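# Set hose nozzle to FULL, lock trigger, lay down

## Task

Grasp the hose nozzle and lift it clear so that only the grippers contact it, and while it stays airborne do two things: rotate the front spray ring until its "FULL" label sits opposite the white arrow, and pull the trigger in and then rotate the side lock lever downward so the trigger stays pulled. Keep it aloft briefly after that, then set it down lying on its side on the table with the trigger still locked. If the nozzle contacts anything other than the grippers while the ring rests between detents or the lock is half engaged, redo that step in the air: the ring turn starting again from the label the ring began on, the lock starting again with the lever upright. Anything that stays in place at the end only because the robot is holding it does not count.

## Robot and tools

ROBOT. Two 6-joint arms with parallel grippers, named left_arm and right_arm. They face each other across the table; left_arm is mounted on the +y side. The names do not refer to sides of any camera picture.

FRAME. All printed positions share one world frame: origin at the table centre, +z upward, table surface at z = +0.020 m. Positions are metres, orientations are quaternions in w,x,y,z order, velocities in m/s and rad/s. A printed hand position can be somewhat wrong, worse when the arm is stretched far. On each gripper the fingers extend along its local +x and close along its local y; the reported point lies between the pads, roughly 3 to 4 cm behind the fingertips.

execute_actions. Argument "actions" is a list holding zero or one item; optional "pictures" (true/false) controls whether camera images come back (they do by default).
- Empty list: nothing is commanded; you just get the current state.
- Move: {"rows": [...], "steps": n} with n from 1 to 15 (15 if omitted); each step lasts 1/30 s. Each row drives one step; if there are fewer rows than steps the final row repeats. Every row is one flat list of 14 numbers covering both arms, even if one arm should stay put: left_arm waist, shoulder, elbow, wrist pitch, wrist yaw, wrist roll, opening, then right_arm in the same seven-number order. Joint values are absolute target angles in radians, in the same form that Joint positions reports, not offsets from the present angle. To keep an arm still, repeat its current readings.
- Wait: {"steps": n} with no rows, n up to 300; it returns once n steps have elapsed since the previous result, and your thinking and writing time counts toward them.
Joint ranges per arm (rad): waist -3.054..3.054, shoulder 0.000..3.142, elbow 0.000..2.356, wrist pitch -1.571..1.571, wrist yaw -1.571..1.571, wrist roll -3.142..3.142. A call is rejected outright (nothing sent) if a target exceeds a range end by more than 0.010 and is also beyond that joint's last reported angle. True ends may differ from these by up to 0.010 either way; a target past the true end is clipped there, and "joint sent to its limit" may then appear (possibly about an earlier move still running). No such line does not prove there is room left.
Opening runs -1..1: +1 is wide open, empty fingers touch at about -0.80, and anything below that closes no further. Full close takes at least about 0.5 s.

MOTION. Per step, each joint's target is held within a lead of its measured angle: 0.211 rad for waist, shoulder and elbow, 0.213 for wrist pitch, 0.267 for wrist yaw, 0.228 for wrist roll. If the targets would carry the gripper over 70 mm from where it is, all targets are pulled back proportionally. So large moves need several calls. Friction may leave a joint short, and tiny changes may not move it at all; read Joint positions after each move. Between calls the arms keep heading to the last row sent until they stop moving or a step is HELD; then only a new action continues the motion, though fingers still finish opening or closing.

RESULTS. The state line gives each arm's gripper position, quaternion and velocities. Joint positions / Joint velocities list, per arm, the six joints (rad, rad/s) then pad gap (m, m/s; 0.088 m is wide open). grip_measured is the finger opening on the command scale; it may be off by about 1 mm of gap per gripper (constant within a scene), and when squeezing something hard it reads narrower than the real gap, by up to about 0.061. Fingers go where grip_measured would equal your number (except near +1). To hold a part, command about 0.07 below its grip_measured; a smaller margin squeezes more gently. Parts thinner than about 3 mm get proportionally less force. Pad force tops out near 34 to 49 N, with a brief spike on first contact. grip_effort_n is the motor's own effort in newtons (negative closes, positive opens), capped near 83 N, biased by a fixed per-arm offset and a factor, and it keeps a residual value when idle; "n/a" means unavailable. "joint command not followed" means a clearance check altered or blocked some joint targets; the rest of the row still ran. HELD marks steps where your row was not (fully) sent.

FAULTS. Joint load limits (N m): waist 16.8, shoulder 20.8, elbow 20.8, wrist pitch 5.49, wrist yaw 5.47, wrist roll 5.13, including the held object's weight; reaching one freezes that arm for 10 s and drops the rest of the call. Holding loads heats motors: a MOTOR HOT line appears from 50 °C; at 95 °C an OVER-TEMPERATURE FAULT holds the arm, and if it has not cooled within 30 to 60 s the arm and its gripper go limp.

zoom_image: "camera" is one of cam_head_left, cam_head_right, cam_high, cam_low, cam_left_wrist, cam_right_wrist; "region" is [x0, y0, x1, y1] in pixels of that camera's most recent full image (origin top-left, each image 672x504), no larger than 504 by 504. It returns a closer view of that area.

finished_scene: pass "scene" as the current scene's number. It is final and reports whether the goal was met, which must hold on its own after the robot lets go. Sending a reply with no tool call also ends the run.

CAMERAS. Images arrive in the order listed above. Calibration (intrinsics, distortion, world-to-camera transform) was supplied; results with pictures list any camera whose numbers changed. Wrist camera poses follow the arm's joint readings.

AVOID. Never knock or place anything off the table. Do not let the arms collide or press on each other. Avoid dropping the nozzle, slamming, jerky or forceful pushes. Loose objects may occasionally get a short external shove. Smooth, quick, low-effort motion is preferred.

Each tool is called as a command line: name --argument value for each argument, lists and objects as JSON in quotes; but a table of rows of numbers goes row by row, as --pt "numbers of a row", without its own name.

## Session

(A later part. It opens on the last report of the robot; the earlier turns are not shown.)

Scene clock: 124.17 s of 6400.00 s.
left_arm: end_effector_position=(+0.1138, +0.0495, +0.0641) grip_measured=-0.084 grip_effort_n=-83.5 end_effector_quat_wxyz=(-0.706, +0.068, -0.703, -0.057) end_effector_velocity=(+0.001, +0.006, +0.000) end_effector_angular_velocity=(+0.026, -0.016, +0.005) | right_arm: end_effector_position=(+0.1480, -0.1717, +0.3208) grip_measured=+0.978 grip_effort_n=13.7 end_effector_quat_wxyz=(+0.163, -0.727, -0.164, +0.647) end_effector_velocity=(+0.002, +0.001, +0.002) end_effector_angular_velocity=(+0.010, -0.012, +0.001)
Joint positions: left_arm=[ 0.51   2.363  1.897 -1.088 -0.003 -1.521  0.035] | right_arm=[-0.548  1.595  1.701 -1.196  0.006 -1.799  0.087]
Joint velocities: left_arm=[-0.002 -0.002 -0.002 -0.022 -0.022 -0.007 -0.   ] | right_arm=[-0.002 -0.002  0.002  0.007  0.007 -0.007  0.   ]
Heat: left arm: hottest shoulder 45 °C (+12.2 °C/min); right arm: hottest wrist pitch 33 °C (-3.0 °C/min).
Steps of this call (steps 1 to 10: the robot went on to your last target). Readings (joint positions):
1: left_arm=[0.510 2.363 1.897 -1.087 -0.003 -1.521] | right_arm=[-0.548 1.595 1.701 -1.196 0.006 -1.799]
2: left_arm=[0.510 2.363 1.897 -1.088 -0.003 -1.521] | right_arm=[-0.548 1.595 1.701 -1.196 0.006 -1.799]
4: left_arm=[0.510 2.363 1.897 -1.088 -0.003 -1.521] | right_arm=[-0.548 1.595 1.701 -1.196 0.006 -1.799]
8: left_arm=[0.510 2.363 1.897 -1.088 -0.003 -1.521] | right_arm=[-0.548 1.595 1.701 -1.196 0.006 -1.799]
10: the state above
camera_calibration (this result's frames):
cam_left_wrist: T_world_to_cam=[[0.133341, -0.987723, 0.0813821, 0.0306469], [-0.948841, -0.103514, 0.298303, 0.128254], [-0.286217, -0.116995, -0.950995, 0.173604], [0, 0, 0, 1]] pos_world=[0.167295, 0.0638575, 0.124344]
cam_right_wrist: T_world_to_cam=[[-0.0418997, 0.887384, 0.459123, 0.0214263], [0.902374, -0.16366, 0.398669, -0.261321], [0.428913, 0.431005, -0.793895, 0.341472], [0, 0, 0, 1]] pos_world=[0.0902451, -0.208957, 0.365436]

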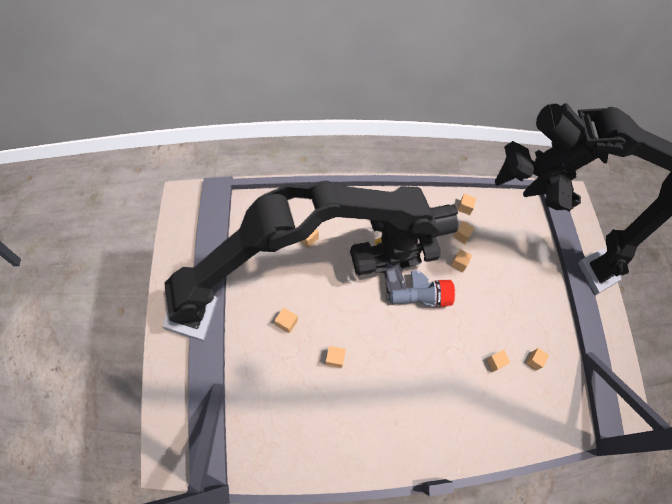

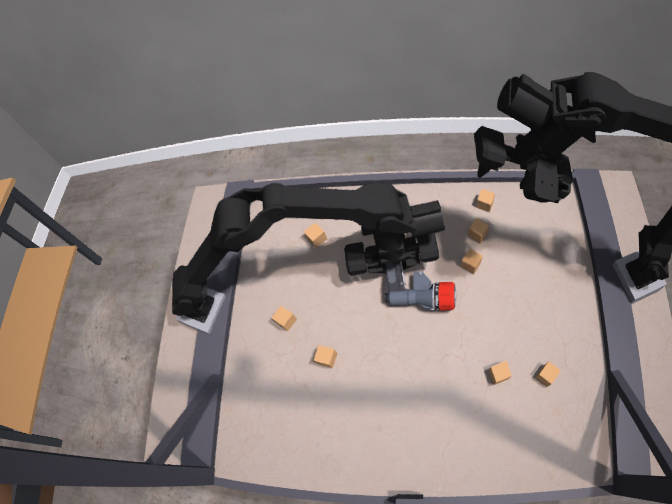

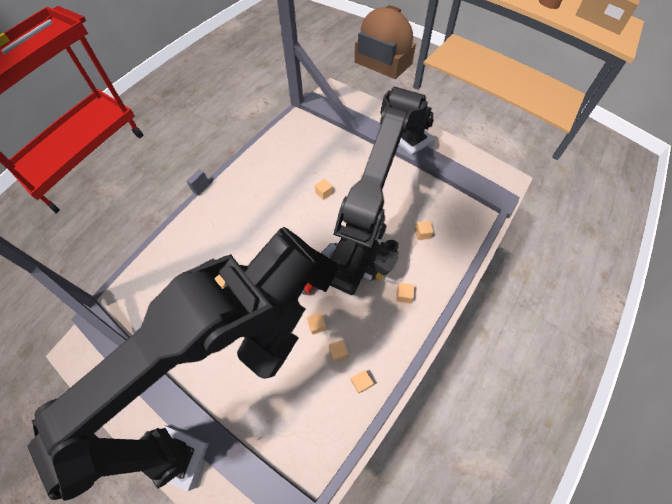

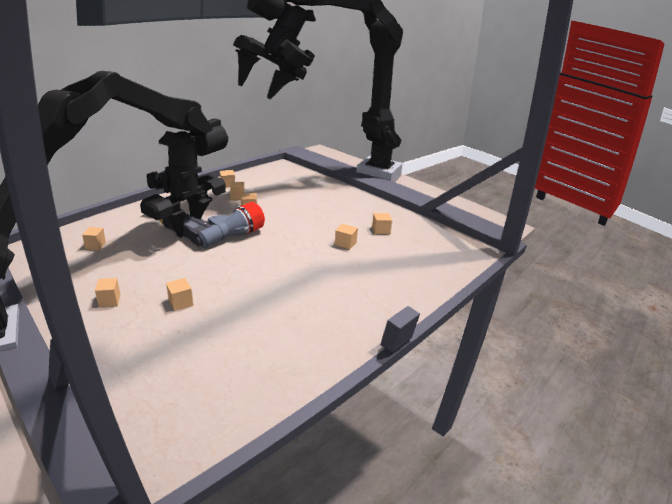

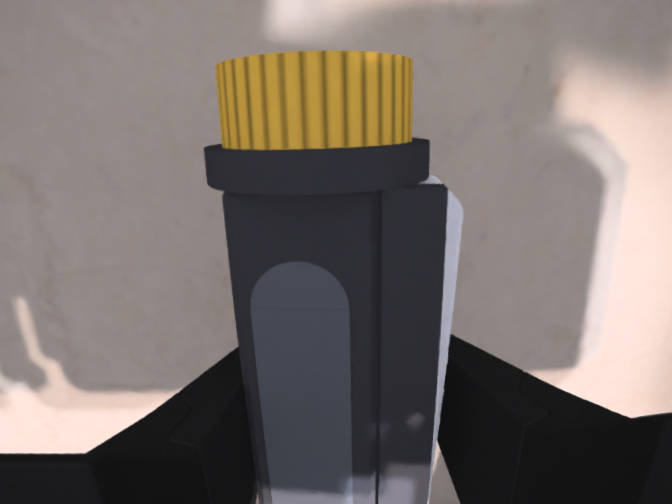

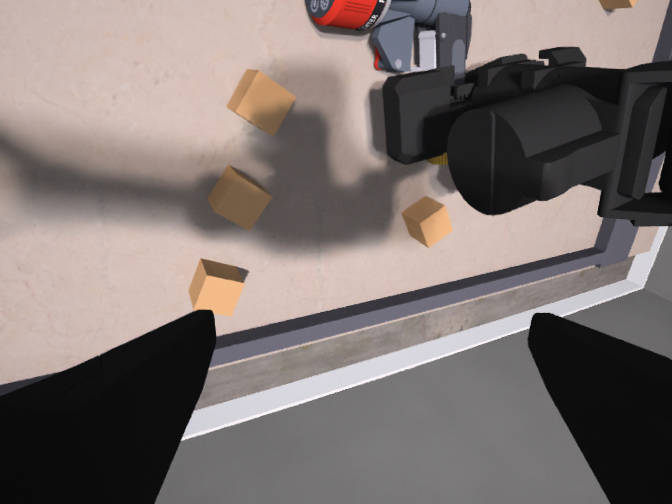

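execute_actions --actions '[{"rows": [[0.510,2.355,1.896,-1.090,0.0,-1.52,-0.16,-0.55,1.60,1.70,-1.20,0.0,-1.795,1.0],[0.510,2.345,1.893,-1.092,0.0,-1.52,-0.16,-0.55,1.60,1.70,-1.20,0.0,-1.795,1.0],[0.510,2.335,1.890,-1.094,0.0,-1.52,-0.16,-0.55,1.60,1.70,-1.20,0.0,-1.795,1.0],[0.510,2.325,1.887,-1.096,0.0,-1.52,-0.16,-0.55,1.60,1.70,-1.20,0.0,-1.795,1.0],[0.510,2.315,1.884,-1.098,0.0,-1.52,-0.16,-0.55,1.60,1.70,-1.20,0.0,-1.795,1.0],[0.510,2.305,1.880,-1.100,0.0,-1.52,-0.16,-0.55,1.60,1.70,-1.20,0.0,-1.795,1.0],[0.510,2.295,1.877,-1.102,0.0,-1.52,-0.16,-0.55,1.60,1.70,-1.20,0.0,-1.795,1.0],[0.510,2.285,1.873,-1.104,0.0,-1.52,-0.16,-0.55,1.60,1.70,-1.20,0.0,-1.795,1.0],[0.510,2.275,1.870,-1.106,0.0,-1.52,-0.16,-0.55,1.60,1.70,-1.20,0.0,-1.795,1.0],[0.510,2.265,1.866,-1.108,0.0,-1.52,-0.16,-0.55,1.60,1.70,-1.20,0.0,-1.795,1.0],[0.510,2.255,1.862,-1.110,0.0,-1.52,-0.16,-0.55,1.60,1.70,-1.20,0.0,-1.795,1.0],[0.510,2.245,1.858,-1.111,0.0,-1.52,-0.16,-0.55,1.60,1.70,-1.20,0.0,-1.795,1.0]], "steps": 12}]' --pictures false

execute_actions --actions '[{"rows": [[0.508,2.229,1.835,-1.082,0.0,-1.526,-0.16,-0.55,1.60,1.70,-1.20,0.0,-1.795,1.0],[0.506,2.211,1.813,-1.053,0.0,-1.531,-0.16,-0.55,1.60,1.70,-1.20,0.0,-1.795,1.0],[0.504,2.194,1.790,-1.023,0.0,-1.537,-0.16,-0.55,1.60,1.70,-1.20,0.0,-1.795,1.0],[0.502,2.178,1.768,-0.992,0.0,-1.543,-0.16,-0.55,1.60,1.70,-1.20,0.0,-1.795,1.0],[0.499,2.162,1.746,-0.962,0.0,-1.549,-0.16,-0.55,1.60,1.70,-1.20,0.0,-1.795,1.0],[0.497,2.146,1.724,-0.931,0.0,-1.555,-0.16,-0.55,1.60,1.70,-1.20,0.0,-1.795,1.0],[0.495,2.132,1.703,-0.899,0.0,-1.560,-0.16,-0.55,1.60,1.70,-1.20,0.0,-1.795,1.0],[0.493,2.118,1.681,-0.867,0.0,-1.566,-0.16,-0.55,1.60,1.70,-1.20,0.0,-1.795,1.0],[0.491,2.105,1.660,-0.835,0.0,-1.572,-0.16,-0.55,1.60,1.70,-1.20,0.0,-1.795,1.0],[0.489,2.093,1.639,-0.802,0.0,-1.578,-0.16,-0.55,1.60,1.70,-1.20,0.0,-1.795,1.0],[0.487,2.081,1.618,-0.769,0.0,-1.584,-0.16,-0.55,1.60,1.70,-1.20,0.0,-1.795,1.0],[0.484,2.069,1.597,-0.735,0.0,-1.589,-0.16,-0.55,1.60,1.70,-1.20,0.0,-1.795,1.0],[0.482,2.059,1.577,-0.700,0.0,-1.595,-0.16,-0.55,1.60,1.70,-1.20,0.0,-1.795,1.0],[0.480,2.048,1.557,-0.666,0.0,-1.601,-0.16,-0.55,1.60,1.70,-1.20,0.0,-1.795,1.0],[0.478,2.038,1.536,-0.631,0.0,-1.607,-0.16,-0.55,1.60,1.70,-1.20,0.0,-1.795,1.0]], "steps": 15}]' --pictures false

execute_actions --actions '[{"rows": [[0.476,2.030,1.516,-0.595,0.0,-1.612,-0.16,-0.55,1.60,1.70,-1.20,0.0,-1.795,1.0],[0.474,2.022,1.497,-0.559,0.0,-1.618,-0.16,-0.55,1.60,1.70,-1.20,0.0,-1.795,1.0],[0.472,2.014,1.477,-0.523,0.0,-1.624,-0.16,-0.55,1.60,1.70,-1.20,0.0,-1.795,1.0],[0.470,2.007,1.458,-0.486,0.0,-1.630,-0.16,-0.55,1.60,1.70,-1.20,0.0,-1.795,1.0],[0.467,2.001,1.439,-0.449,0.0,-1.636,-0.16,-0.55,1.60,1.70,-1.20,0.0,-1.795,1.0],[0.465,1.995,1.420,-0.412,0.0,-1.641,-0.16,-0.55,1.60,1.70,-1.20,0.0,-1.795,1.0],[0.463,1.990,1.401,-0.373,0.0,-1.647,-0.16,-0.55,1.60,1.70,-1.20,0.0,-1.795,1.0],[0.461,1.986,1.382,-0.335,0.0,-1.653,-0.16,-0.55,1.60,1.70,-1.20,0.0,-1.795,1.0],[0.459,1.981,1.364,-0.296,0.0,-1.659,-0.16,-0.55,1.60,1.70,-1.20,0.0,-1.795,1.0],[0.457,1.979,1.346,-0.256,0.0,-1.664,-0.16,-0.55,1.60,1.70,-1.20,0.0,-1.795,1.0],[0.455,1.976,1.328,-0.216,0.0,-1.670,-0.16,-0.55,1.60,1.70,-1.20,0.0,-1.795,1.0],[0.452,1.974,1.310,-0.176,0.0,-1.676,-0.16,-0.55,1.60,1.70,-1.20,0.0,-1.795,1.0],[0.450,1.973,1.292,-0.135,0.0,-1.682,-0.16,-0.55,1.60,1.70,-1.20,0.0,-1.795,1.0],[0.448,1.972,1.275,-0.094,0.0,-1.688,-0.16,-0.55,1.60,1.70,-1.20,0.0,-1.795,1.0],[0.446,1.972,1.258,-0.052,0.0,-1.693,-0.16,-0.55,1.60,1.70,-1.20,0.0,-1.795,1.0]], "steps": 15}]' --pictures false

execute_actions --actions '[{"rows": [[0.444,1.973,1.241,-0.010,0.0,-1.699,-0.16,-0.55,1.60,1.70,-1.20,0.0,-1.795,1.0],[0.442,1.974,1.224,0.033,0.0,-1.705,-0.16,-0.55,1.60,1.70,-1.20,0.0,-1.795,1.0],[0.440,1.976,1.207,0.075,0.0,-1.711,-0.16,-0.55,1.60,1.70,-1.20,0.0,-1.795,1.0],[0.437,1.979,1.191,0.119,0.0,-1.716,-0.16,-0.55,1.60,1.70,-1.20,0.0,-1.795,1.0],[0.435,1.982,1.174,0.163,0.0,-1.722,-0.16,-0.55,1.60,1.70,-1.20,0.0,-1.795,1.0],[0.433,1.985,1.158,0.207,0.0,-1.728,-0.16,-0.55,1.60,1.70,-1.20,0.0,-1.795,1.0],[0.431,1.990,1.142,0.252,0.0,-1.734,-0.16,-0.55,1.60,1.70,-1.20,0.0,-1.795,1.0],[0.429,1.995,1.127,0.297,0.0,-1.740,-0.16,-0.55,1.60,1.70,-1.20,0.0,-1.795,1.0],[0.427,2.000,1.111,0.342,0.0,-1.745,-0.16,-0.55,1.60,1.70,-1.20,0.0,-1.795,1.0],[0.425,2.007,1.096,0.389,0.0,-1.751,-0.16,-0.55,1.60,1.70,-1.20,0.0,-1.795,1.0],[0.422,2.014,1.080,0.435,0.0,-1.757,-0.16,-0.55,1.60,1.70,-1.20,0.0,-1.795,1.0],[0.420,2.021,1.065,0.482,0.0,-1.763,-0.16,-0.55,1.60,1.70,-1.20,0.0,-1.795,1.0],[0.418,2.029,1.051,0.532,0.0,-1.768,-0.16,-0.55,1.60,1.70,-1.20,0.0,-1.795,1.0],[0.415,2.038,1.036,0.584,0.0,-1.774,-0.16,-0.55,1.60,1.70,-1.20,0.0,-1.795,1.0],[0.411,2.047,1.020,0.637,0.0,-1.783,-0.16,-0.55,1.60,1.70,-1.20,0.0,-1.795,1.0]], "steps": 15}]' --pictures false

execute_actions --actions '[{"steps": 15}]'

Scene clock: 180.13 s of 6400.00 s.
left_arm: end_effector_position=(+0.1121, +0.0571, +0.0813) grip_measured=-0.084 grip_effort_n=-83.5 end_effector_quat_wxyz=(-0.706, +0.071, -0.702, -0.054) end_effector_velocity=(-0.002, +0.020, +0.108) end_effector_angular_velocity=(-0.135, -0.054, +0.005) | right_arm: end_effector_position=(+0.1480, -0.1717, +0.3208) grip_measured=+0.978 grip_effort_n=13.7 end_effector_quat_wxyz=(+0.163, -0.727, -0.164, +0.647) end_effector_velocity=(+0.001, -0.002, -0.001) end_effector_angular_velocity=(-0.006, +0.005, +0.003)
Joint positions: left_arm=[ 0.51   2.305  1.865 -1.106 -0.003 -1.521  0.035] | right_arm=[-0.548  1.595  1.701 -1.196  0.006 -1.799  0.087]
Joint velocities: left_arm=[-0.002 -0.315 -0.105 -0.066 -0.022 -0.007  0.   ] | right_arm=[-0.007 -0.002 -0.002 -0.007 -0.007 -0.007  0.   ]
Heat: left arm: hottest shoulder 46 °C (+2.0 °C/min); right arm: hottest shoulder 32 °C (-1.0 °C/min).
Steps of this call (steps 1 to 15: the robot went on to your last target; steps 16 to 90: nothing new was sent; then 52.57 s passed at rest; steps 91 to 102: all 12 steps of this action). Readings (joint positions):
91: left_arm=[0.510 2.363 1.897 -1.088 -0.003 -1.521] | right_arm=[-0.548 1.595 1.701 -1.196 0.006 -1.799]
92: left_arm=[0.510 2.363 1.897 -1.088 -0.003 -1.521] | right_arm=[-0.548 1.595 1.701 -1.196 0.006 -1.799]
94: left_arm=[0.510 2.359 1.896 -1.088 -0.003 -1.521] | right_arm=[-0.548 1.595 1.701 -1.196 0.006 -1.799]
98: left_arm=[0.510 2.340 1.882 -1.099 -0.003 -1.521] | right_arm=[-0.548 1.595 1.701 -1.196 0.006 -1.799]
102: the state above

Scene clock: 180.63 s of 6400.00 s.
left_arm: end_effector_position=(+0.1048, +0.0361, +0.1087) grip_measured=-0.088 grip_effort_n=-83.5 end_effector_quat_wxyz=(-0.705, +0.197, -0.680, +0.044) end_effector_velocity=(-0.022, -0.051, +0.019) end_effector_angular_velocity=(-0.666, -0.071, +0.090) | right_arm: end_effector_position=(+0.1480, -0.1717, +0.3208) grip_measured=+0.978 grip_effort_n=14.2 end_effector_quat_wxyz=(+0.163, -0.727, -0.164, +0.647) end_effector_velocity=(+0.001, -0.002, -0.001) end_effector_angular_velocity=(-0.009, -0.008, +0.001)
Joint positions: left_arm=[ 0.485  2.095  1.581 -0.714 -0.003 -1.588  0.035] | right_arm=[-0.548  1.595  1.701 -1.196  0.006 -1.799  0.087]
Joint velocities: left_arm=[-0.066 -0.315 -0.608  0.96   0.007 -0.168 -0.   ] | right_arm=[-0.002 -0.002 -0.002 -0.007  0.007 -0.007  0.   ]
Heat: left arm: hottest shoulder 46 °C (+2.0 °C/min); right arm: hottest shoulder 32 °C (-1.0 °C/min).
Steps of this call (steps 1 to 15: all 15 steps of this action). Readings (joint positions):
1: left_arm=[0.510 2.293 1.857 -1.103 -0.003 -1.521] | right_arm=[-0.548 1.595 1.701 -1.196 0.006 -1.799]
2: left_arm=[0.510 2.277 1.845 -1.091 -0.003 -1.521] | right_arm=[-0.548 1.595 1.701 -1.196 0.006 -1.799]
4: left_arm=[0.509 2.243 1.811 -1.049 -0.003 -1.527] | right_arm=[-0.548 1.595 1.701 -1.196 0.006 -1.799]
8: left_arm=[0.502 2.179 1.730 -0.938 -0.003 -1.548] | right_arm=[-0.548 1.595 1.701 -1.196 0.006 -1.799]
15: the state above

Scene clock: 181.13 s of 6400.00 s.
left_arm: end_effector_position=(+0.0950, +0.0043, +0.1125) grip_measured=-0.088 grip_effort_n=-83.5 end_effector_quat_wxyz=(-0.667, +0.334, -0.648, +0.154) end_effector_velocity=(-0.021, -0.052, -0.012) end_effector_angular_velocity=(-0.689, -0.015, +0.088) | right_arm: end_effector_position=(+0.1480, -0.1717, +0.3208) grip_measured=+0.978 grip_effort_n=13.7 end_effector_quat_wxyz=(+0.163, -0.727, -0.164, +0.647) end_effector_velocity=(+0.003, -0.003, -0.001) end_effector_angular_velocity=(-0.006, +0.005, -0.002)
Joint positions: left_arm=[ 0.453  2.007  1.297 -0.155 -0.003 -1.673  0.035] | right_arm=[-0.548  1.595  1.701 -1.196  0.006 -1.799  0.087]
Joint velocities: left_arm=[-0.066 -0.037 -0.535  1.179 -0.022 -0.183 -0.   ] | right_arm=[-0.012 -0.002 -0.002 -0.007 -0.007 -0.007  0.   ]
Heat: left arm: hottest shoulder 46 °C (+2.0 °C/min); right arm: hottest shoulder 32 °C (-1.0 °C/min).
Steps of this call (steps 1 to 15: all 15 steps of this action). Readings (joint positions):
1: left_arm=[0.483 2.084 1.561 -0.680 -0.003 -1.593] | right_arm=[-0.548 1.595 1.701 -1.196 0.006 -1.799]
2: left_arm=[0.481 2.075 1.541 -0.645 -0.003 -1.599] | right_arm=[-0.548 1.595 1.701 -1.196 0.006 -1.799]
4: left_arm=[0.477 2.057 1.501 -0.574 -0.003 -1.610] | right_arm=[-0.548 1.595 1.701 -1.196 0.006 -1.799]
8: left_arm=[0.468 2.029 1.425 -0.428 -0.003 -1.633] | right_arm=[-0.548 1.595 1.701 -1.196 0.006 -1.799]
15: the state above

Scene clock: 181.63 s of 6400.00 s.
left_arm: end_effector_position=(+0.0823, -0.0198, +0.1265) grip_measured=-0.088 grip_effort_n=-83.5 end_effector_quat_wxyz=(-0.583, +0.472, -0.601, +0.276) end_effector_velocity=(-0.035, -0.025, +0.014) end_effector_angular_velocity=(-0.856, +0.071, +0.024) | right_arm: end_effector_position=(+0.1480, -0.1717, +0.3208) grip_measured=+0.978 grip_effort_n=14.2 end_effector_quat_wxyz=(+0.163, -0.727, -0.164, +0.647) end_effector_velocity=(-0.001, -0.005, -0.002) end_effector_angular_velocity=(-0.021, +0.008, +0.007)
Joint positions: left_arm=[ 0.421  2.025  1.055  0.514 -0.003 -1.76   0.035] | right_arm=[-0.548  1.595  1.701 -1.196  0.006 -1.799  0.087]
Joint velocities: left_arm=[-0.076  0.217 -0.447  1.502 -0.007 -0.212  0.   ] | right_arm=[-0.002 -0.002 -0.002 -0.022 -0.007 -0.007 -0.   ]
Heat: left arm: hottest shoulder 46 °C (+2.0 °C/min); right arm: hottest shoulder 32 °C (-1.0 °C/min).
Steps of this call (steps 1 to 15: all 15 steps of this action). Readings (joint positions):
1: left_arm=[0.451 2.006 1.279 -0.114 -0.003 -1.679] | right_arm=[-0.548 1.595 1.701 -1.196 0.006 -1.799]
2: left_arm=[0.449 2.006 1.262 -0.072 -0.003 -1.684] | right_arm=[-0.548 1.595 1.701 -1.196 0.006 -1.799]
4: left_arm=[0.445 2.006 1.227 0.012 -0.003 -1.696] | right_arm=[-0.548 1.595 1.701 -1.196 0.006 -1.799]
8: left_arm=[0.436 2.006 1.160 0.184 -0.003 -1.719] | right_arm=[-0.548 1.595 1.701 -1.196 0.006 -1.799]
15: the state above

Scene clock: 182.13 s of 6400.00 s.
left_arm: end_effector_position=(+0.0776, -0.0195, +0.1214) grip_measured=-0.088 grip_effort_n=-83.5 end_effector_quat_wxyz=(-0.569, +0.486, -0.597, +0.289) end_effector_velocity=(-0.000, +0.002, -0.003) end_effector_angular_velocity=(+0.013, -0.008, +0.001) | right_arm: end_effector_position=(+0.1480, -0.1717, +0.3208) grip_measured=+0.978 grip_effort_n=14.2 end_effector_quat_wxyz=(+0.163, -0.727, -0.164, +0.647) end_effector_velocity=(-0.000, -0.001, -0.002) end_effector_angular_velocity=(-0.010, +0.012, -0.006)
Joint positions: left_arm=[ 0.412  2.05   1.017  0.624 -0.003 -1.775  0.035] | right_arm=[-0.548  1.595  1.701 -1.196  0.006 -1.799  0.087]
Joint velocities: left_arm=[-0.002 -0.002 -0.007 -0.007 -0.007  0.007 -0.   ] | right_arm=[-0.002  0.002 -0.002 -0.007 -0.007  0.007 -0.   ]
Heat: left arm: hottest shoulder 46 °C (+2.0 °C/min); right arm: hottest shoulder 32 °C (-1.0 °C/min).
Steps of this call (steps 1 to 15: the robot went on to your last target). Readings (joint positions):
1: left_arm=[0.418 2.031 1.044 0.551 -0.003 -1.766] | right_arm=[-0.548 1.595 1.701 -1.196 0.006 -1.799]
2: left_arm=[0.416 2.036 1.036 0.573 -0.003 -1.769] | right_arm=[-0.548 1.595 1.701 -1.196 0.006 -1.799]
4: left_arm=[0.413 2.044 1.025 0.598 -0.003 -1.772] | right_arm=[-0.548 1.595 1.701 -1.196 0.006 -1.799]
8: left_arm=[0.412 2.050 1.017 0.617 -0.003 -1.774] | right_arm=[-0.548 1.595 1.701 -1.196 0.006 -1.799]
15: the state above
camera_calibration (this result's frames):
cam_left_wrist: T_world_to_cam=[[0.201201, -0.307892, 0.929904, -0.132371], [-0.965297, 0.0990313, 0.241648, 0.0817867], [-0.166491, -0.946253, -0.277282, 0.102397], [0, 0, 0, 1]] pos_world=[0.12263, 0.0480382, 0.131722]
cam_right_wrist: T_world_to_cam=[[-0.0418997, 0.887384, 0.459123, 0.0214263], [0.902374, -0.16366, 0.398669, -0.261321], [0.428913, 0.431005, -0.793895, 0.341472], [0, 0, 0, 1]] pos_world=[0.0902451, -0.208957, 0.365436]

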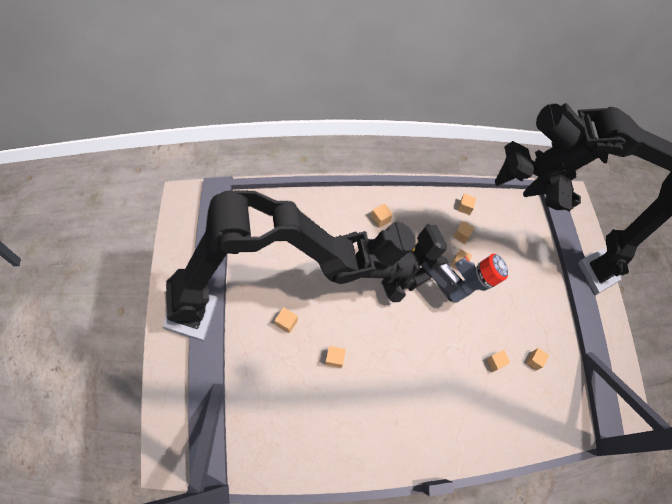

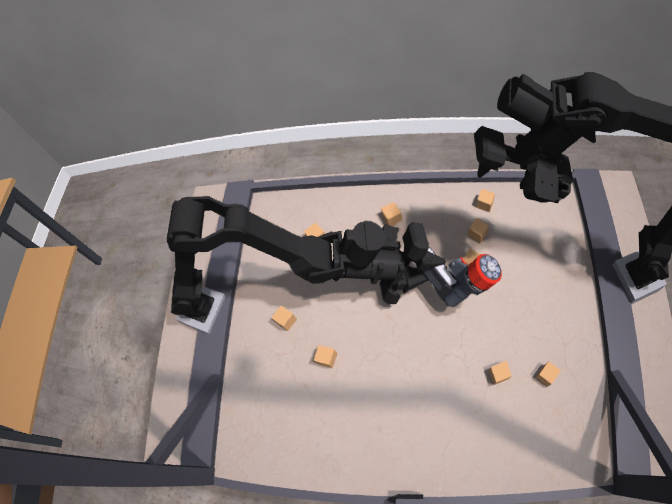

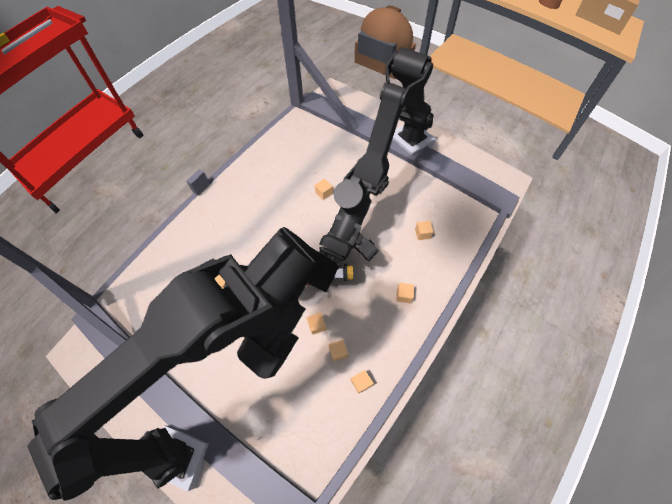

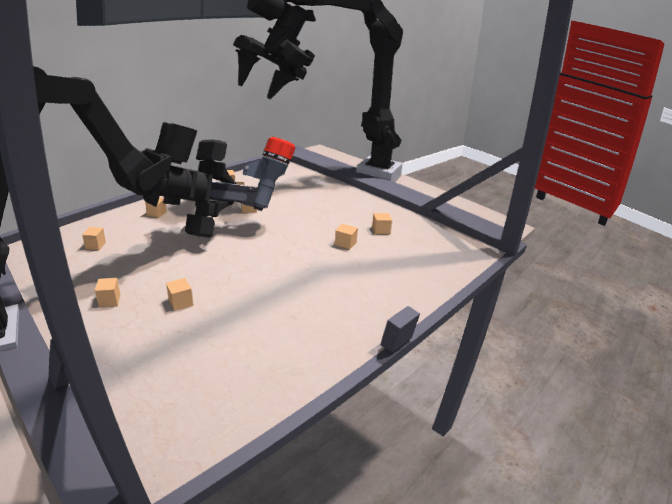

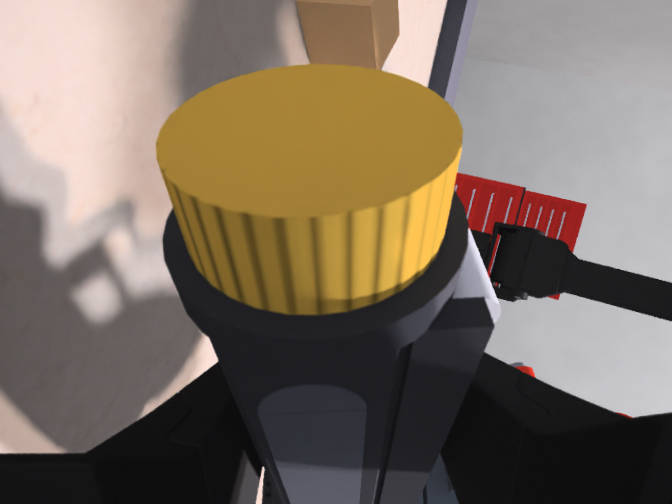

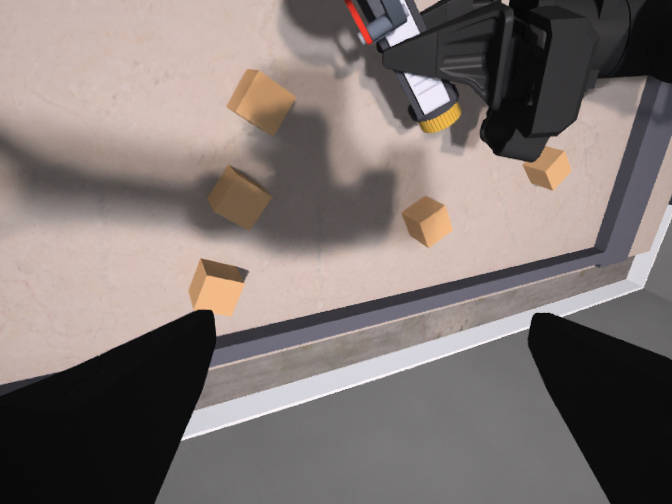

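execute_actions --actions '[{"rows": [[0.411,2.047,1.020,0.637,0.0,-1.783,-0.16,-0.53,1.585,1.67,-1.180,0.0,-1.795,1.0],[0.411,2.047,1.020,0.637,0.0,-1.783,-0.16,-0.51,1.570,1.64,-1.160,0.0,-1.795,1.0],[0.411,2.047,1.020,0.637,0.0,-1.783,-0.16,-0.49,1.555,1.61,-1.140,0.0,-1.795,1.0],[0.411,2.047,1.020,0.637,0.0,-1.783,-0.16,-0.47,1.540,1.58,-1.120,0.0,-1.795,1.0],[0.411,2.047,1.020,0.637,0.0,-1.783,-0.16,-0.45,1.525,1.55,-1.100,0.0,-1.795,1.0],[0.411,2.047,1.020,0.637,0.0,-1.783,-0.16,-0.43,1.510,1.52,-1.080,0.0,-1.795,1.0],[0.411,2.047,1.020,0.637,0.0,-1.783,-0.16,-0.41,1.495,1.49,-1.060,0.0,-1.795,1.0],[0.411,2.047,1.020,0.637,0.0,-1.783,-0.16,-0.385,1.480,1.46,-1.040,0.0,-1.795,1.0],[0.411,2.047,1.020,0.637,0.0,-1.783,-0.16,-0.36,1.470,1.435,-1.025,0.0,-1.795,1.0],[0.411,2.047,1.020,0.637,0.0,-1.783,-0.16,-0.335,1.470,1.417,-1.019,0.0,-1.795,1.0],[0.411,2.047,1.020,0.637,0.0,-1.783,-0.16,-0.31,1.470,1.417,-1.019,0.0,-1.795,1.0],[0.411,2.047,1.020,0.637,0.0,-1.783,-0.16,-0.285,1.470,1.417,-1.019,0.0,-1.795,1.0],[0.411,2.047,1.020,0.637,0.0,-1.783,-0.16,-0.26,1.470,1.417,-1.019,0.0,-1.795,1.0],[0.411,2.047,1.020,0.637,0.0,-1.783,-0.16,-0.235,1.470,1.417,-1.019,0.0,-1.795,1.0],[0.411,2.047,1.020,0.637,0.0,-1.783,-0.16,-0.218,1.470,1.417,-1.019,0.0,-1.795,1.0]], "steps": 15}]' --pictures false

execute_actions --actions '[{"steps": 15}]'

Scene clock: 198.43 s of 6400.00 s.
left_arm: end_effector_position=(+0.0776, -0.0195, +0.1215) grip_measured=-0.088 grip_effort_n=-83.5 end_effector_quat_wxyz=(-0.569, +0.486, -0.597, +0.289) end_effector_velocity=(-0.000, -0.000, +0.002) end_effector_angular_velocity=(-0.008, +0.003, +0.007) | right_arm: end_effector_position=(+0.0480, -0.1787, +0.2850) grip_measured=+0.979 grip_effort_n=13.7 end_effector_quat_wxyz=(+0.078, -0.696, -0.270, +0.661) end_effector_velocity=(-0.238, -0.015, -0.026) end_effector_angular_velocity=(-0.037, +0.001, +0.691)
Joint positions: left_arm=[ 0.412  2.05   1.017  0.625 -0.003 -1.775  0.035] | right_arm=[-0.269  1.482  1.436 -1.026  0.005 -1.799  0.087]
Joint velocities: left_arm=[-0.002 -0.002 -0.002  0.007 -0.007 -0.007  0.   ] | right_arm=[ 0.681 -0.002 -0.09   0.051 -0.007 -0.007 -0.   ]
Heat: left arm: hottest shoulder 47 °C (+2.0 °C/min); right arm: hottest shoulder 32 °C (+0.0 °C/min).
Steps of this call (steps 1 to 15: the robot went on to your last target; steps 16 to 90: nothing new was sent; then 12.80 s passed at rest; steps 91 to 105: all 15 steps of this action). Readings (joint positions):
91: left_arm=[0.412 2.050 1.017 0.625 -0.003 -1.775] | right_arm=[-0.546 1.594 1.698 -1.195 0.006 -1.799]
92: left_arm=[0.412 2.050 1.017 0.625 -0.003 -1.775] | right_arm=[-0.541 1.590 1.688 -1.184 0.006 -1.799]
94: left_arm=[0.412 2.050 1.017 0.625 -0.003 -1.775] | right_arm=[-0.515 1.572 1.648 -1.155 0.006 -1.799]
98: left_arm=[0.412 2.050 1.017 0.625 -0.003 -1.775] | right_arm=[-0.435 1.520 1.538 -1.084 0.006 -1.799]
105: the state above

Scene clock: 198.93 s of 6400.00 s.
left_arm: end_effector_position=(+0.0776, -0.0195, +0.1215) grip_measured=-0.088 grip_effort_n=-83.5 end_effector_quat_wxyz=(-0.569, +0.486, -0.597, +0.289) end_effector_velocity=(-0.000, -0.000, +0.002) end_effector_angular_velocity=(-0.010, +0.016, +0.013) | right_arm: end_effector_position=(+0.0307, -0.1806, +0.2856) grip_measured=+0.979 grip_effort_n=13.7 end_effector_quat_wxyz=(-0.064, +0.687, +0.289, -0.663) end_effector_velocity=(-0.000, -0.002, -0.001) end_effector_angular_velocity=(-0.007, -0.005, +0.020)
Joint positions: left_arm=[ 0.412  2.05   1.017  0.625 -0.003 -1.775  0.035] | right_arm=[-0.221  1.476  1.431 -1.021  0.002 -1.799  0.087]
Joint velocities: left_arm=[-0.002 -0.002 -0.002  0.007 -0.007 -0.022 -0.   ] | right_arm=[-0.002 -0.002 -0.002 -0.007 -0.007 -0.022 -0.   ]
Heat: left arm: hottest shoulder 47 °C (+2.0 °C/min); right arm: hottest shoulder 32 °C (+0.0 °C/min).
Steps of this call (steps 1 to 15: the robot went on to your last target). Readings (joint positions):
1: left_arm=[0.412 2.050 1.017 0.625 -0.003 -1.775] | right_arm=[-0.250 1.482 1.434 -1.025 0.003 -1.799]
2: left_arm=[0.412 2.050 1.017 0.625 -0.003 -1.775] | right_arm=[-0.235 1.481 1.432 -1.024 0.002 -1.799]
4: left_arm=[0.412 2.050 1.017 0.625 -0.003 -1.775] | right_arm=[-0.223 1.479 1.431 -1.022 0.002 -1.799]
8: left_arm=[0.412 2.050 1.017 0.625 -0.003 -1.775] | right_arm=[-0.221 1.476 1.431 -1.021 0.002 -1.799]
15: the state above
camera_calibration (this result's frames):
cam_left_wrist: T_world_to_cam=[[0.201155, -0.30754, 0.93003, -0.132458], [-0.965309, 0.0991227, 0.241563, 0.0817886], [-0.166478, -0.946358, -0.276932, 0.102342], [0, 0, 0, 1]] pos_world=[0.122634, 0.0480093, 0.131775]
cam_right_wrist: T_world_to_cam=[[-0.323714, 0.81501, 0.480591, 0.030007], [0.909057, 0.127072, 0.396823, -0.0900317], [0.262345, 0.565342, -0.782025, 0.393686], [0, 0, 0, 1]] pos_world=[-0.011724, -0.235582, 0.329178]

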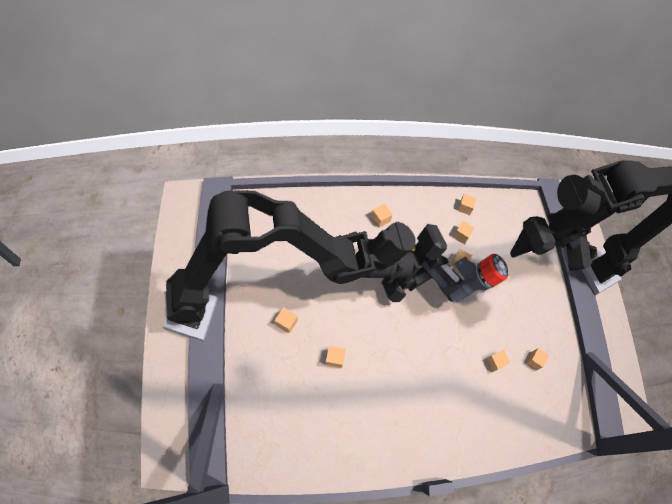

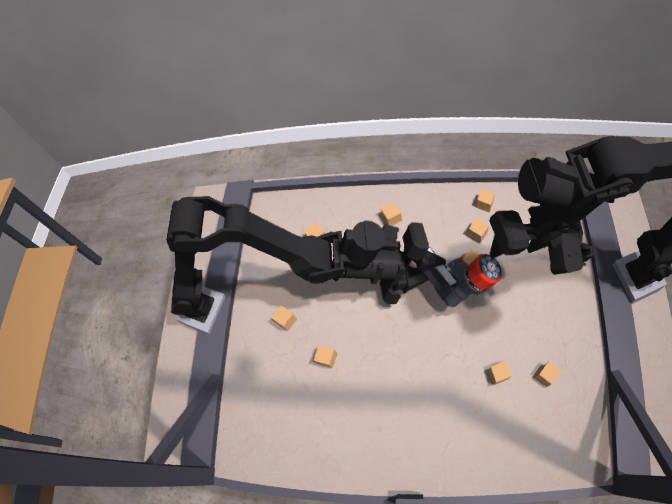

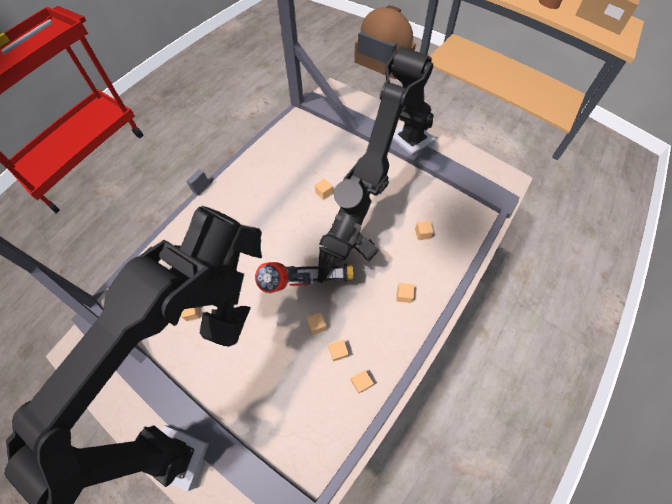

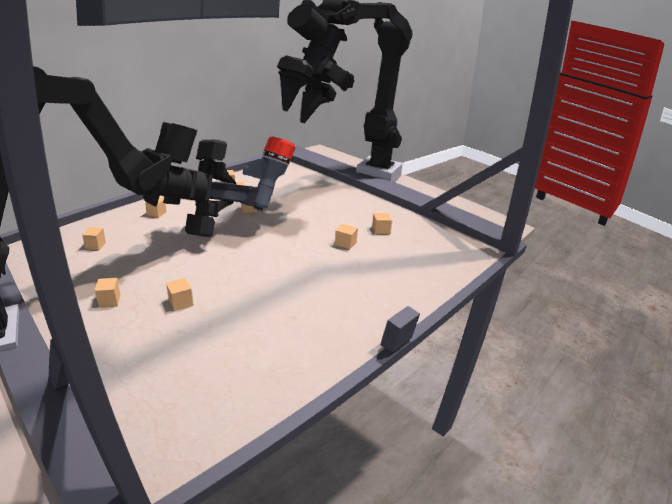

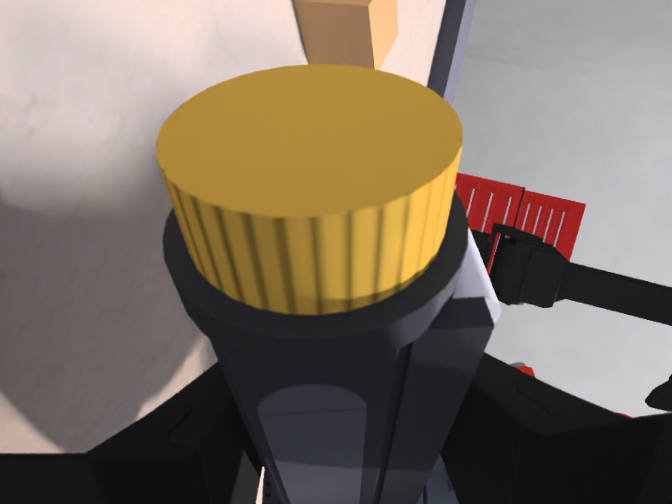

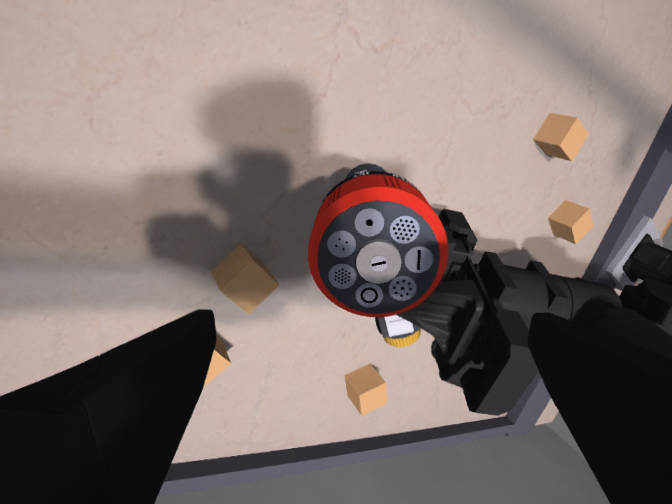

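zoom_image --camera "cam_right_wrist" --region '[280, 150, 480, 350]'

Region (280, 150, 480, 350) of cam_right_wrist's 672x504 image, scaled by 2.520, with more detail than that image has.

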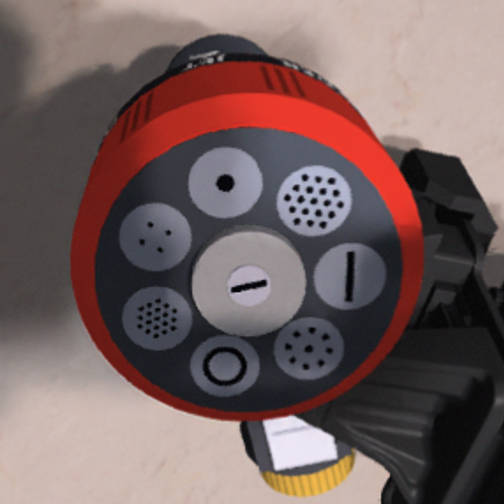

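execute_actions --actions '[{"rows": [[0.411,2.047,1.020,0.637,0.0,-1.783,-0.16,-0.223,1.490,1.415,-1.002,0.0,-1.795,1.0],[0.411,2.047,1.020,0.637,0.0,-1.783,-0.16,-0.226,1.504,1.410,-0.984,0.0,-1.795,1.0],[0.411,2.047,1.020,0.637,0.0,-1.783,-0.16,-0.229,1.516,1.403,-0.965,0.0,-1.795,1.0],[0.411,2.047,1.020,0.637,0.0,-1.783,-0.16,-0.232,1.528,1.395,-0.946,0.0,-1.795,1.0],[0.411,2.047,1.020,0.637,0.0,-1.783,-0.16,-0.232,1.540,1.387,-0.928,0.0,-1.795,1.0],[0.411,2.047,1.020,0.637,0.0,-1.783,-0.16,-0.232,1.552,1.379,-0.909,0.0,-1.795,1.0],[0.411,2.047,1.020,0.637,0.0,-1.783,-0.16,-0.232,1.563,1.371,-0.890,0.0,-1.795,1.0],[0.411,2.047,1.020,0.637,0.0,-1.783,-0.16,-0.232,1.575,1.363,-0.871,0.0,-1.795,1.0],[0.411,2.047,1.020,0.637,0.0,-1.783,-0.16,-0.232,1.586,1.355,-0.853,0.0,-1.795,1.0],[0.411,2.047,1.020,0.637,0.0,-1.783,-0.16,-0.232,1.598,1.347,-0.834,0.0,-1.795,1.0],[0.411,2.047,1.020,0.637,0.0,-1.783,-0.16,-0.232,1.610,1.339,-0.815,0.0,-1.795,1.0],[0.411,2.047,1.020,0.637,0.0,-1.783,-0.16,-0.232,1.621,1.331,-0.796,0.0,-1.795,1.0],[0.411,2.047,1.020,0.637,0.0,-1.783,-0.16,-0.232,1.633,1.323,-0.778,0.0,-1.795,1.0],[0.411,2.047,1.020,0.637,0.0,-1.783,-0.16,-0.232,1.645,1.315,-0.759,0.0,-1.795,1.0],[0.411,2.047,1.020,0.637,0.0,-1.783,-0.16,-0.232,1.656,1.307,-0.740,0.0,-1.795,1.0]], "steps": 15}]' --pictures false

execute_actions --actions '[{"steps": 12}]'

Scene clock: 222.20 s of 6400.00 s.
left_arm: end_effector_position=(+0.0776, -0.0195, +0.1215) grip_measured=-0.088 grip_effort_n=-83.5 end_effector_quat_wxyz=(-0.569, +0.487, -0.597, +0.289) end_effector_velocity=(-0.005, +0.002, -0.004) end_effector_angular_velocity=(+0.021, +0.012, -0.011) | right_arm: end_effector_position=(+0.0298, -0.1378, +0.2276) grip_measured=+0.979 grip_effort_n=13.7 end_effector_quat_wxyz=(-0.067, +0.689, +0.286, -0.663) end_effector_velocity=(-0.005, +0.073, -0.147) end_effector_angular_velocity=(-0.031, -0.013, +0.000)
Joint positions: left_arm=[ 0.412  2.05   1.017  0.625 -0.003 -1.775  0.035] | right_arm=[-0.229  1.619  1.339 -0.784  0.002 -1.799  0.087]
Joint velocities: left_arm=[-0.007 -0.002 -0.002 -0.022  0.007 -0.007  0.   ] | right_arm=[-0.002  0.32  -0.232  0.52   0.007 -0.007 -0.   ]
Heat: left arm: hottest shoulder 47 °C (+2.0 °C/min); right arm: hottest shoulder 33 °C (+1.0 °C/min).
Steps of this call (steps 1 to 15: the robot went on to your last target; steps 16 to 90: nothing new was sent; then 19.77 s passed at rest; steps 91 to 105: all 15 steps of this action). Readings (joint positions):
91: left_arm=[0.412 2.050 1.017 0.625 -0.003 -1.775] | right_arm=[-0.221 1.476 1.430 -1.017 0.002 -1.799]
92: left_arm=[0.412 2.050 1.017 0.625 -0.003 -1.775] | right_arm=[-0.221 1.478 1.429 -1.009 0.002 -1.799]
94: left_arm=[0.412 2.050 1.017 0.625 -0.003 -1.775] | right_arm=[-0.223 1.488 1.424 -0.979 0.002 -1.799]
98: left_arm=[0.412 2.050 1.017 0.625 -0.003 -1.775] | right_arm=[-0.229 1.533 1.397 -0.913 0.002 -1.799]
105: the state above

Scene clock: 222.60 s of 6400.00 s.
left_arm: end_effector_position=(+0.0776, -0.0195, +0.1215) grip_measured=-0.088 grip_effort_n=-83.5 end_effector_quat_wxyz=(-0.569, +0.487, -0.597, +0.289) end_effector_velocity=(-0.000, +0.002, -0.004) end_effector_angular_velocity=(+0.021, +0.007, +0.007) | right_arm: end_effector_position=(+0.0292, -0.1324, +0.2148) grip_measured=+0.979 grip_effort_n=13.7 end_effector_quat_wxyz=(-0.065, +0.689, +0.284, -0.664) end_effector_velocity=(+0.000, -0.002, -0.001) end_effector_angular_velocity=(-0.008, +0.002, +0.008)
Joint positions: left_arm=[ 0.412  2.05   1.017  0.625 -0.003 -1.775  0.035] | right_arm=[-0.229  1.646  1.319 -0.742  0.002 -1.799  0.087]
Joint velocities: left_arm=[-0.002 -0.002 -0.002 -0.022 -0.007 -0.007  0.   ] | right_arm=[-0.002 -0.002 -0.002 -0.007 -0.007 -0.007 -0.   ]
Heat: left arm: hottest shoulder 47 °C (+2.0 °C/min); right arm: hottest shoulder 33 °C (+1.0 °C/min).
Steps of this call (steps 1 to 12: the robot went on to your last target). Readings (joint positions):
1: left_arm=[0.412 2.050 1.017 0.625 -0.003 -1.775] | right_arm=[-0.229 1.628 1.333 -0.770 0.002 -1.799]
2: left_arm=[0.412 2.050 1.017 0.625 -0.003 -1.775] | right_arm=[-0.229 1.636 1.328 -0.761 0.002 -1.799]
4: left_arm=[0.412 2.050 1.017 0.625 -0.003 -1.775] | right_arm=[-0.229 1.645 1.321 -0.753 0.002 -1.799]
8: left_arm=[0.412 2.050 1.017 0.625 -0.003 -1.775] | right_arm=[-0.229 1.646 1.319 -0.743 0.002 -1.799]
12: the state above
camera_calibration (this result's frames):
cam_left_wrist: T_world_to_cam=[[0.201525, -0.307467, 0.929974, -0.132479], [-0.96524, 0.0989876, 0.241894, 0.0817405], [-0.16643, -0.946396, -0.276831, 0.102326], [0, 0, 0, 1]] pos_world=[0.122627, 0.0480165, 0.131756]
cam_right_wrist: T_world_to_cam=[[-0.316704, 0.819457, 0.477692, 0.0252587], [0.91001, 0.120447, 0.396704, -0.0676382], [0.267546, 0.560342, -0.78386, 0.311019], [0, 0, 0, 1]] pos_world=[-0.0136607, -0.186829, 0.258562]

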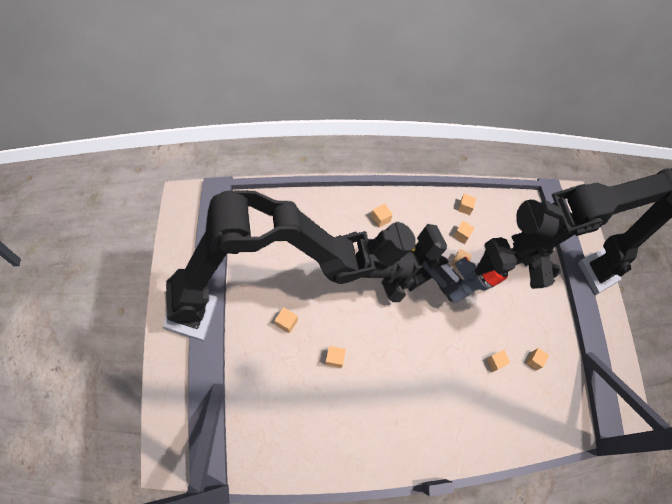

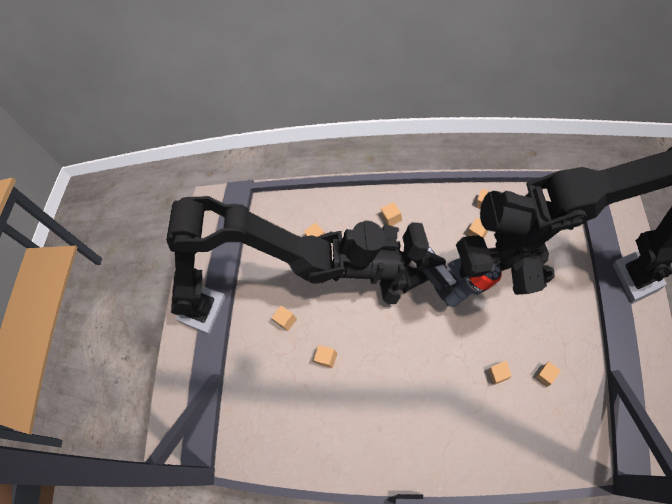

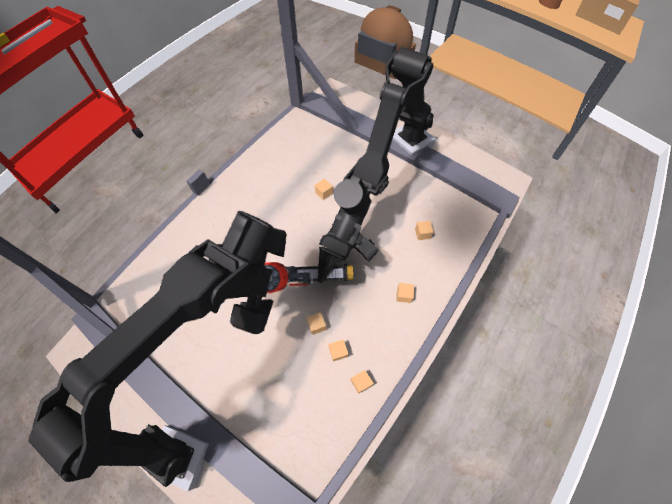

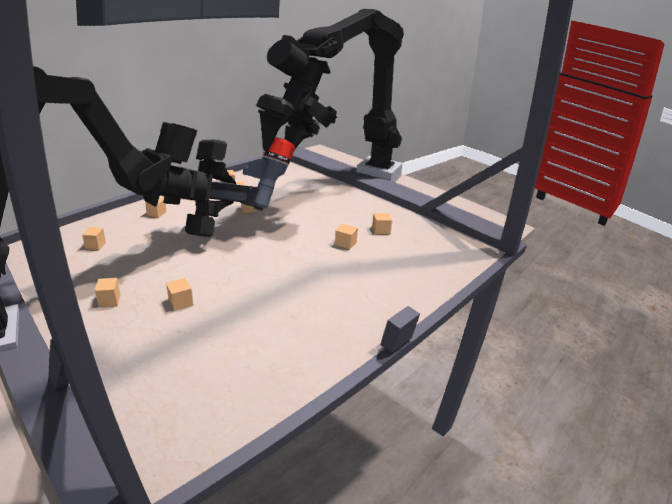

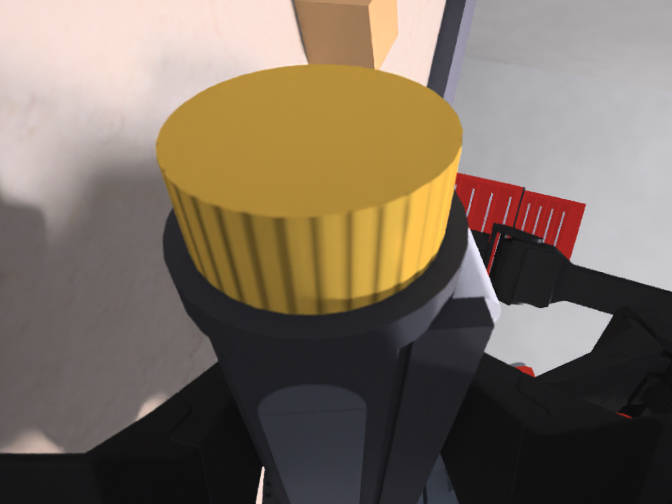

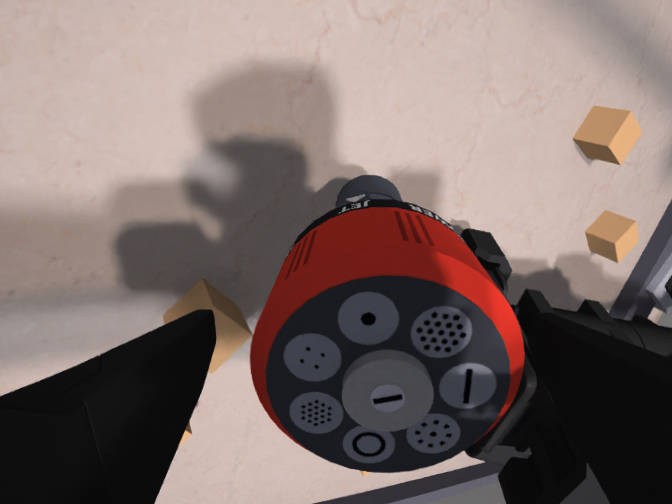

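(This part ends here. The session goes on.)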